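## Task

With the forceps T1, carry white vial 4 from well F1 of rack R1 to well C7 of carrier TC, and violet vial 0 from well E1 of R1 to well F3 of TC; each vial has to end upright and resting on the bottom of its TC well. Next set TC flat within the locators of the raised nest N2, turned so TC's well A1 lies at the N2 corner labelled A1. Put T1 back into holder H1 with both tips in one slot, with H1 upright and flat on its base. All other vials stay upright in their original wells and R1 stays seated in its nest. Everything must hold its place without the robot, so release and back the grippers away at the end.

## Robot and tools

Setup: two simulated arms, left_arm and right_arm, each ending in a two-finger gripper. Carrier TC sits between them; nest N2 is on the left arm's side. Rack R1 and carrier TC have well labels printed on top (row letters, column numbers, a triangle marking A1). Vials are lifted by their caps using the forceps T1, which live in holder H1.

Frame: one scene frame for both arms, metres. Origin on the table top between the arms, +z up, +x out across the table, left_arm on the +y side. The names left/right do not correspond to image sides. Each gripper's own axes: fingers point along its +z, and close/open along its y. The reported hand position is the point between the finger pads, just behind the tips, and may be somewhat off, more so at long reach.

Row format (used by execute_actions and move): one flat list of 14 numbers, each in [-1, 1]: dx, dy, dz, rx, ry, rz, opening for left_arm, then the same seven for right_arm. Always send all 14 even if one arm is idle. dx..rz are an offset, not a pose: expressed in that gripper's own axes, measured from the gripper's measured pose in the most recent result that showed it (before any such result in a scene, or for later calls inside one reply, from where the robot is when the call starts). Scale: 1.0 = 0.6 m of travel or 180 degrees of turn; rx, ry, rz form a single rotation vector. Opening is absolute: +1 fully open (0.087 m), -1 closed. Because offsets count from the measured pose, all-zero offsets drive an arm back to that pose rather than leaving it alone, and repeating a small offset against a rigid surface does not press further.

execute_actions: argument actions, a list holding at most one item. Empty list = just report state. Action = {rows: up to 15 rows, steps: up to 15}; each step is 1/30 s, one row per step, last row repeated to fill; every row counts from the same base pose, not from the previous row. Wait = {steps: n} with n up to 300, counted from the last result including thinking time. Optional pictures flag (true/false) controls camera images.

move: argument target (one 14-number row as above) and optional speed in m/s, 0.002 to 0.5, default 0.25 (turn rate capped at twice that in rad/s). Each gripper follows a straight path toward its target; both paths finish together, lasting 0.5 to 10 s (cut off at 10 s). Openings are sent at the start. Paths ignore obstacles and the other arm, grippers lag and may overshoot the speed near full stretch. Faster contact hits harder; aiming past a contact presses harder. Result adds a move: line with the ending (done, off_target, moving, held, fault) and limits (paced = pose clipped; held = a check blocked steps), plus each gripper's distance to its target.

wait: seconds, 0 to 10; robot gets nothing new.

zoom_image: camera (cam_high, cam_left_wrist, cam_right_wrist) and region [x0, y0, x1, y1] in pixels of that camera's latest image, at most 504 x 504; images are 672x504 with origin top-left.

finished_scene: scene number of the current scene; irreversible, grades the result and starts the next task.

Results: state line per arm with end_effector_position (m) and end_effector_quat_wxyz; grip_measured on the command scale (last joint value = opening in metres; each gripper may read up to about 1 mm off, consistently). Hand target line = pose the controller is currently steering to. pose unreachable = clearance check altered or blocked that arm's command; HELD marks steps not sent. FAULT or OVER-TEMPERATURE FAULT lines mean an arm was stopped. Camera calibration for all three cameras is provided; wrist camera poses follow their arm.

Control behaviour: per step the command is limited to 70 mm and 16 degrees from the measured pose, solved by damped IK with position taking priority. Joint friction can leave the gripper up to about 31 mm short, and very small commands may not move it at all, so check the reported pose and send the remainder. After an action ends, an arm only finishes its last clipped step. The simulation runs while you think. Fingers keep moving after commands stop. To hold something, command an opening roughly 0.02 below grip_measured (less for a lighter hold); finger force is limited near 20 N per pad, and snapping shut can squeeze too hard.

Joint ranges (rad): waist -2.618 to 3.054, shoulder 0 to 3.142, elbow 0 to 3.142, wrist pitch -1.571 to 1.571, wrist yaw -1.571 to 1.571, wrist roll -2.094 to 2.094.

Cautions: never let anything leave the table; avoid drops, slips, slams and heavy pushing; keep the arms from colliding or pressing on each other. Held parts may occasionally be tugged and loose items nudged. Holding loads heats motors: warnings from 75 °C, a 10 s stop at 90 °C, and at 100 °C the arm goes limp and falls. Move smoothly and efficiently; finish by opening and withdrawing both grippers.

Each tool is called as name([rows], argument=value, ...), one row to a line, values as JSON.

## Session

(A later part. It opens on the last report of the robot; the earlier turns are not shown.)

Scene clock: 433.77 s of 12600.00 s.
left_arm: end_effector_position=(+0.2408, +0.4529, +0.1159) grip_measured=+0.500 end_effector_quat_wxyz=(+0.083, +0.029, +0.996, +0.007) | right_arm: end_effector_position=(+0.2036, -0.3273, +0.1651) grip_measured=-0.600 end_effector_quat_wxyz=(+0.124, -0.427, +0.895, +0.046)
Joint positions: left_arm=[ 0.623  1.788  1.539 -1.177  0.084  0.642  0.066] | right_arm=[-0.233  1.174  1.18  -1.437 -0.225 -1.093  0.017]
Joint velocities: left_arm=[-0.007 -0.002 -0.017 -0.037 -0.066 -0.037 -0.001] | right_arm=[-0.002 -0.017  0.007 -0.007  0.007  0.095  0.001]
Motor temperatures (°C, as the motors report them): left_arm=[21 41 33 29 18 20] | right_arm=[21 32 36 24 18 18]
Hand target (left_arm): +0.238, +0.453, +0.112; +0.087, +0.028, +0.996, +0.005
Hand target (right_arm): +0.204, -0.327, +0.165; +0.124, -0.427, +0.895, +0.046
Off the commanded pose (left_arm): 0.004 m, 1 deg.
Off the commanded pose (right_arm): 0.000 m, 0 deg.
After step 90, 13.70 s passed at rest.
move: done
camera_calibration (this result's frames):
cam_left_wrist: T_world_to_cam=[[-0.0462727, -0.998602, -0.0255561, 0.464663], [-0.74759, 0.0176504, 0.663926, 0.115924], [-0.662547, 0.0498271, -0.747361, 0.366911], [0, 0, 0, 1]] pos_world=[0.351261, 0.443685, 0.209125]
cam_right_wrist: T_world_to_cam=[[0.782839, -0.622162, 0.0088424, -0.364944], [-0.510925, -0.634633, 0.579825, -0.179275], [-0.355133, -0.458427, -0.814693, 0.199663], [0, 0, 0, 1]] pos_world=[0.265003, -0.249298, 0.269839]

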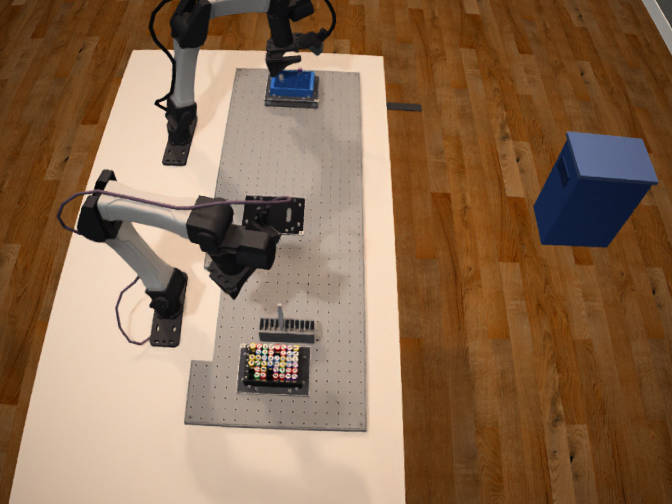

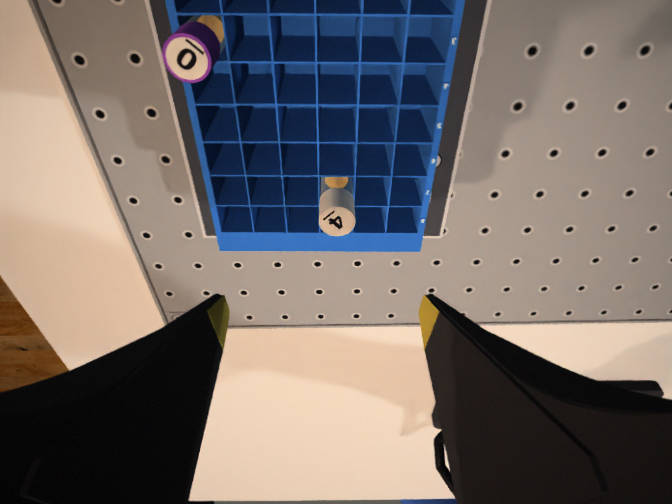

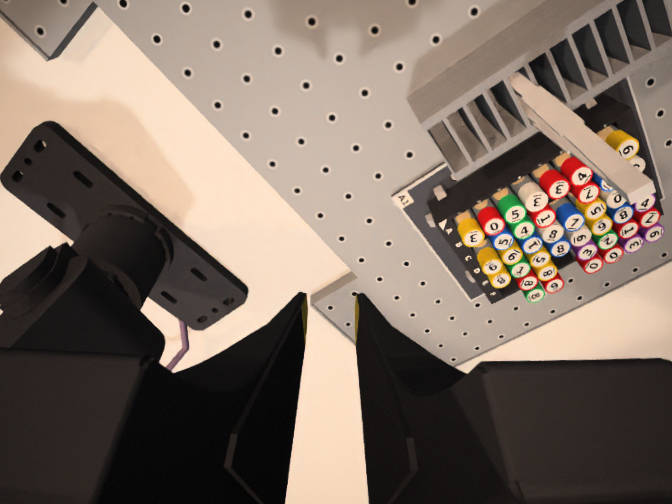

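move(target=[0.027,0,0.092,0,0,0,0.5,0,0,0,0,0,0,-0.6], speed=0.03)

move(target=[0,0,-0.14,0,0,0,0.5,0,0,0,0,0,0,-0.6], speed=0.1)

Scene clock: 443.37 s of 12600.00 s.
left_arm: end_effector_position=(+0.2374, +0.4508, +0.0769) grip_measured=+0.500 end_effector_quat_wxyz=(+0.089, +0.032, +0.995, +0.011) | right_arm: end_effector_position=(+0.2036, -0.3273, +0.1651) grip_measured=-0.600 end_effector_quat_wxyz=(+0.124, -0.427, +0.895, +0.046)
Joint positions: left_arm=[ 0.623  1.773  1.365 -1.005  0.085  0.647  0.066] | right_arm=[-0.233  1.174  1.18  -1.437 -0.225 -1.093  0.017]
Joint velocities: left_arm=[-0.002  0.012 -0.012 -0.081 -0.066 -0.051  0.   ] | right_arm=[ 0.002  0.002  0.002  0.037  0.007 -0.051 -0.001]
Motor temperatures (°C, as the motors report them): left_arm=[21 40 32 29 18 20] | right_arm=[21 32 36 24 18 18]
Hand target (left_arm): +0.233, +0.453, +0.060; +0.083, +0.029, +0.996, +0.007
Hand target (right_arm): +0.204, -0.327, +0.165; +0.124, -0.427, +0.895, +0.046
Off the commanded pose (left_arm): 0.019 m, 1 deg.
Off the commanded pose (right_arm): 0.000 m, 0 deg.
After step 90, 4.47 s passed at rest.
move: off_target (left_arm)
camera_calibration (this result's frames):
cam_left_wrist: T_world_to_cam=[[-0.0508722, -0.998125, -0.034044, 0.462928], [-0.754927, 0.0161154, 0.655611, 0.142379], [-0.653833, 0.0590531, -0.754331, 0.330016], [0, 0, 0, 1]] pos_world=[0.346811, 0.440276, 0.171356]
cam_right_wrist: T_world_to_cam=[[0.782839, -0.622162, 0.0088424, -0.364944], [-0.510925, -0.634633, 0.579825, -0.179275], [-0.355133, -0.458427, -0.814693, 0.199663], [0, 0, 0, 1]] pos_world=[0.265003, -0.249298, 0.269839]

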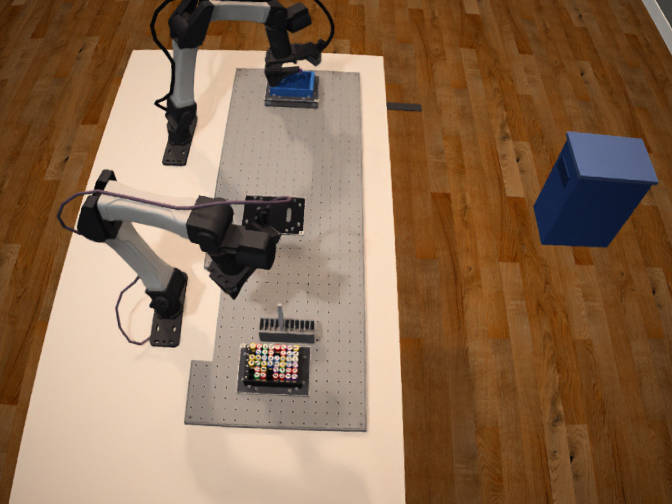

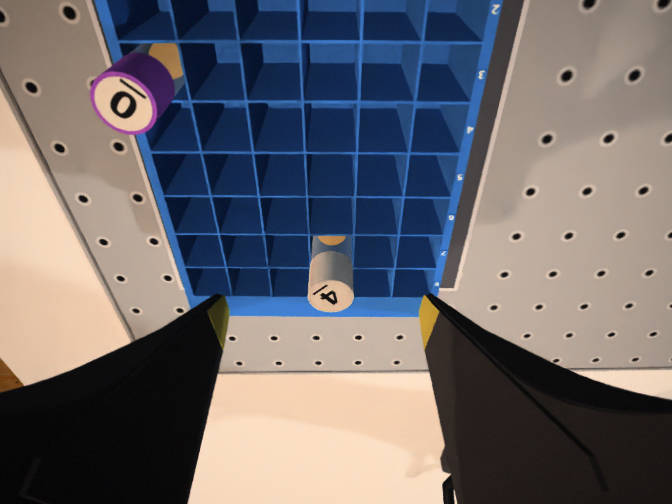

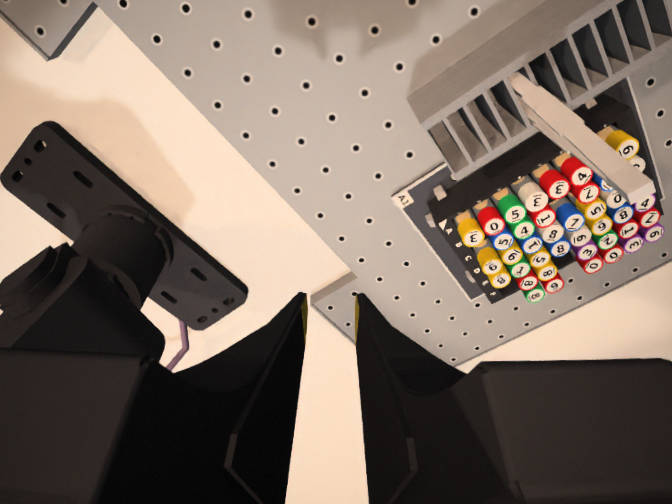

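Scene clock: 444.80 s of 12600.00 s.
left_arm: end_effector_position=(+0.2260, +0.4487, +0.1515) grip_measured=+0.500 end_effector_quat_wxyz=(+0.084, +0.035, +0.996, +0.009) | right_arm: end_effector_position=(+0.2036, -0.3273, +0.1651) grip_measured=-0.600 end_effector_quat_wxyz=(+0.124, -0.427, +0.895, +0.046)
Joint positions: left_arm=[ 0.635  1.735  1.617 -1.306  0.085  0.666  0.066] | right_arm=[-0.233  1.174  1.18  -1.437 -0.225 -1.093  0.017]
Joint velocities: left_arm=[-0.007 -0.012  0.007  0.051 -0.037 -0.007 -0.003] | right_arm=[ 0.002 -0.012 -0.002 -0.037 -0.007  0.007 -0.001]
Motor temperatures (°C, as the motors report them): left_arm=[21 40 32 29 18 20] | right_arm=[21 32 36 24 18 18]
Hand target (left_arm): +0.223, +0.451, +0.159; +0.089, +0.032, +0.995, +0.011
Hand target (right_arm): +0.204, -0.327, +0.165; +0.124, -0.427, +0.895, +0.046
Off the commanded pose (left_arm): 0.009 m, 1 deg.
Off the commanded pose (right_arm): 0.000 m, 0 deg.
move: done
camera_calibration (this result's frames):
cam_left_wrist: T_world_to_cam=[[-0.0577375, -0.99786, -0.0306906, 0.46372], [-0.748575, 0.0229327, 0.662654, 0.0793074], [-0.660532, 0.0612342, -0.748297, 0.378494], [0, 0, 0, 1]] pos_world=[0.336149, 0.437732, 0.244905]
cam_right_wrist: T_world_to_cam=[[0.782839, -0.622162, 0.0088424, -0.364944], [-0.510925, -0.634633, 0.579825, -0.179275], [-0.355133, -0.458427, -0.814693, 0.199663], [0, 0, 0, 1]] pos_world=[0.265003, -0.249298, 0.269839]

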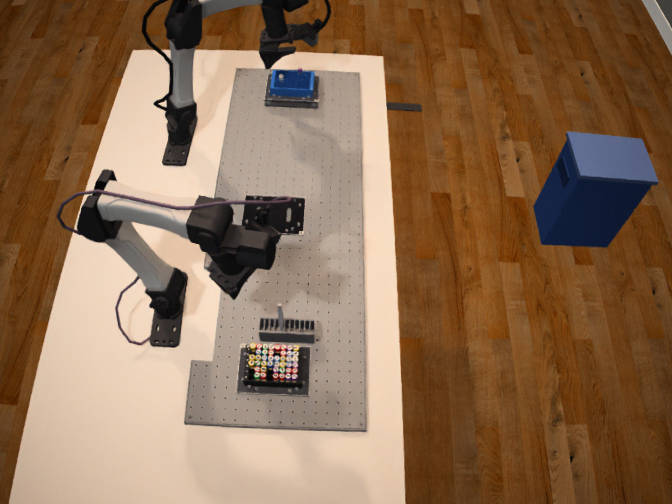

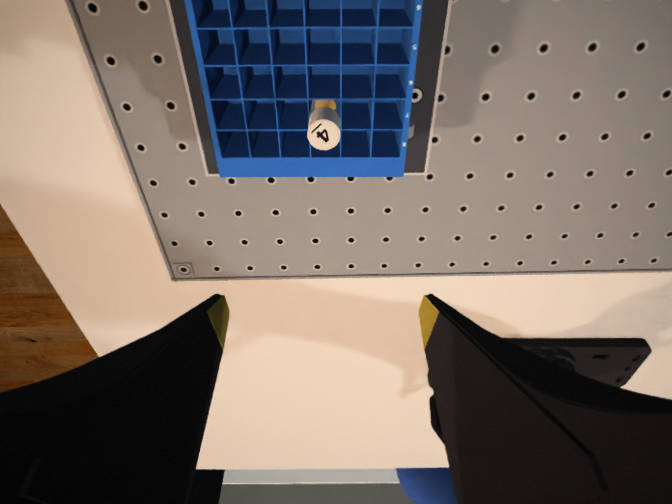

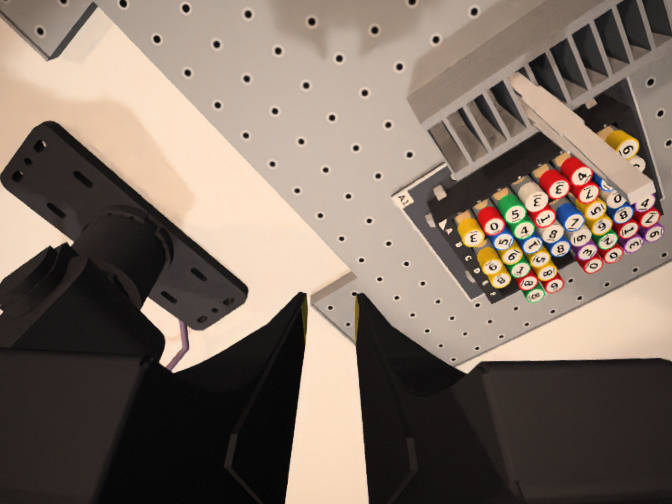

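finished_scene(scene=2)

The scene is finished: the task was done.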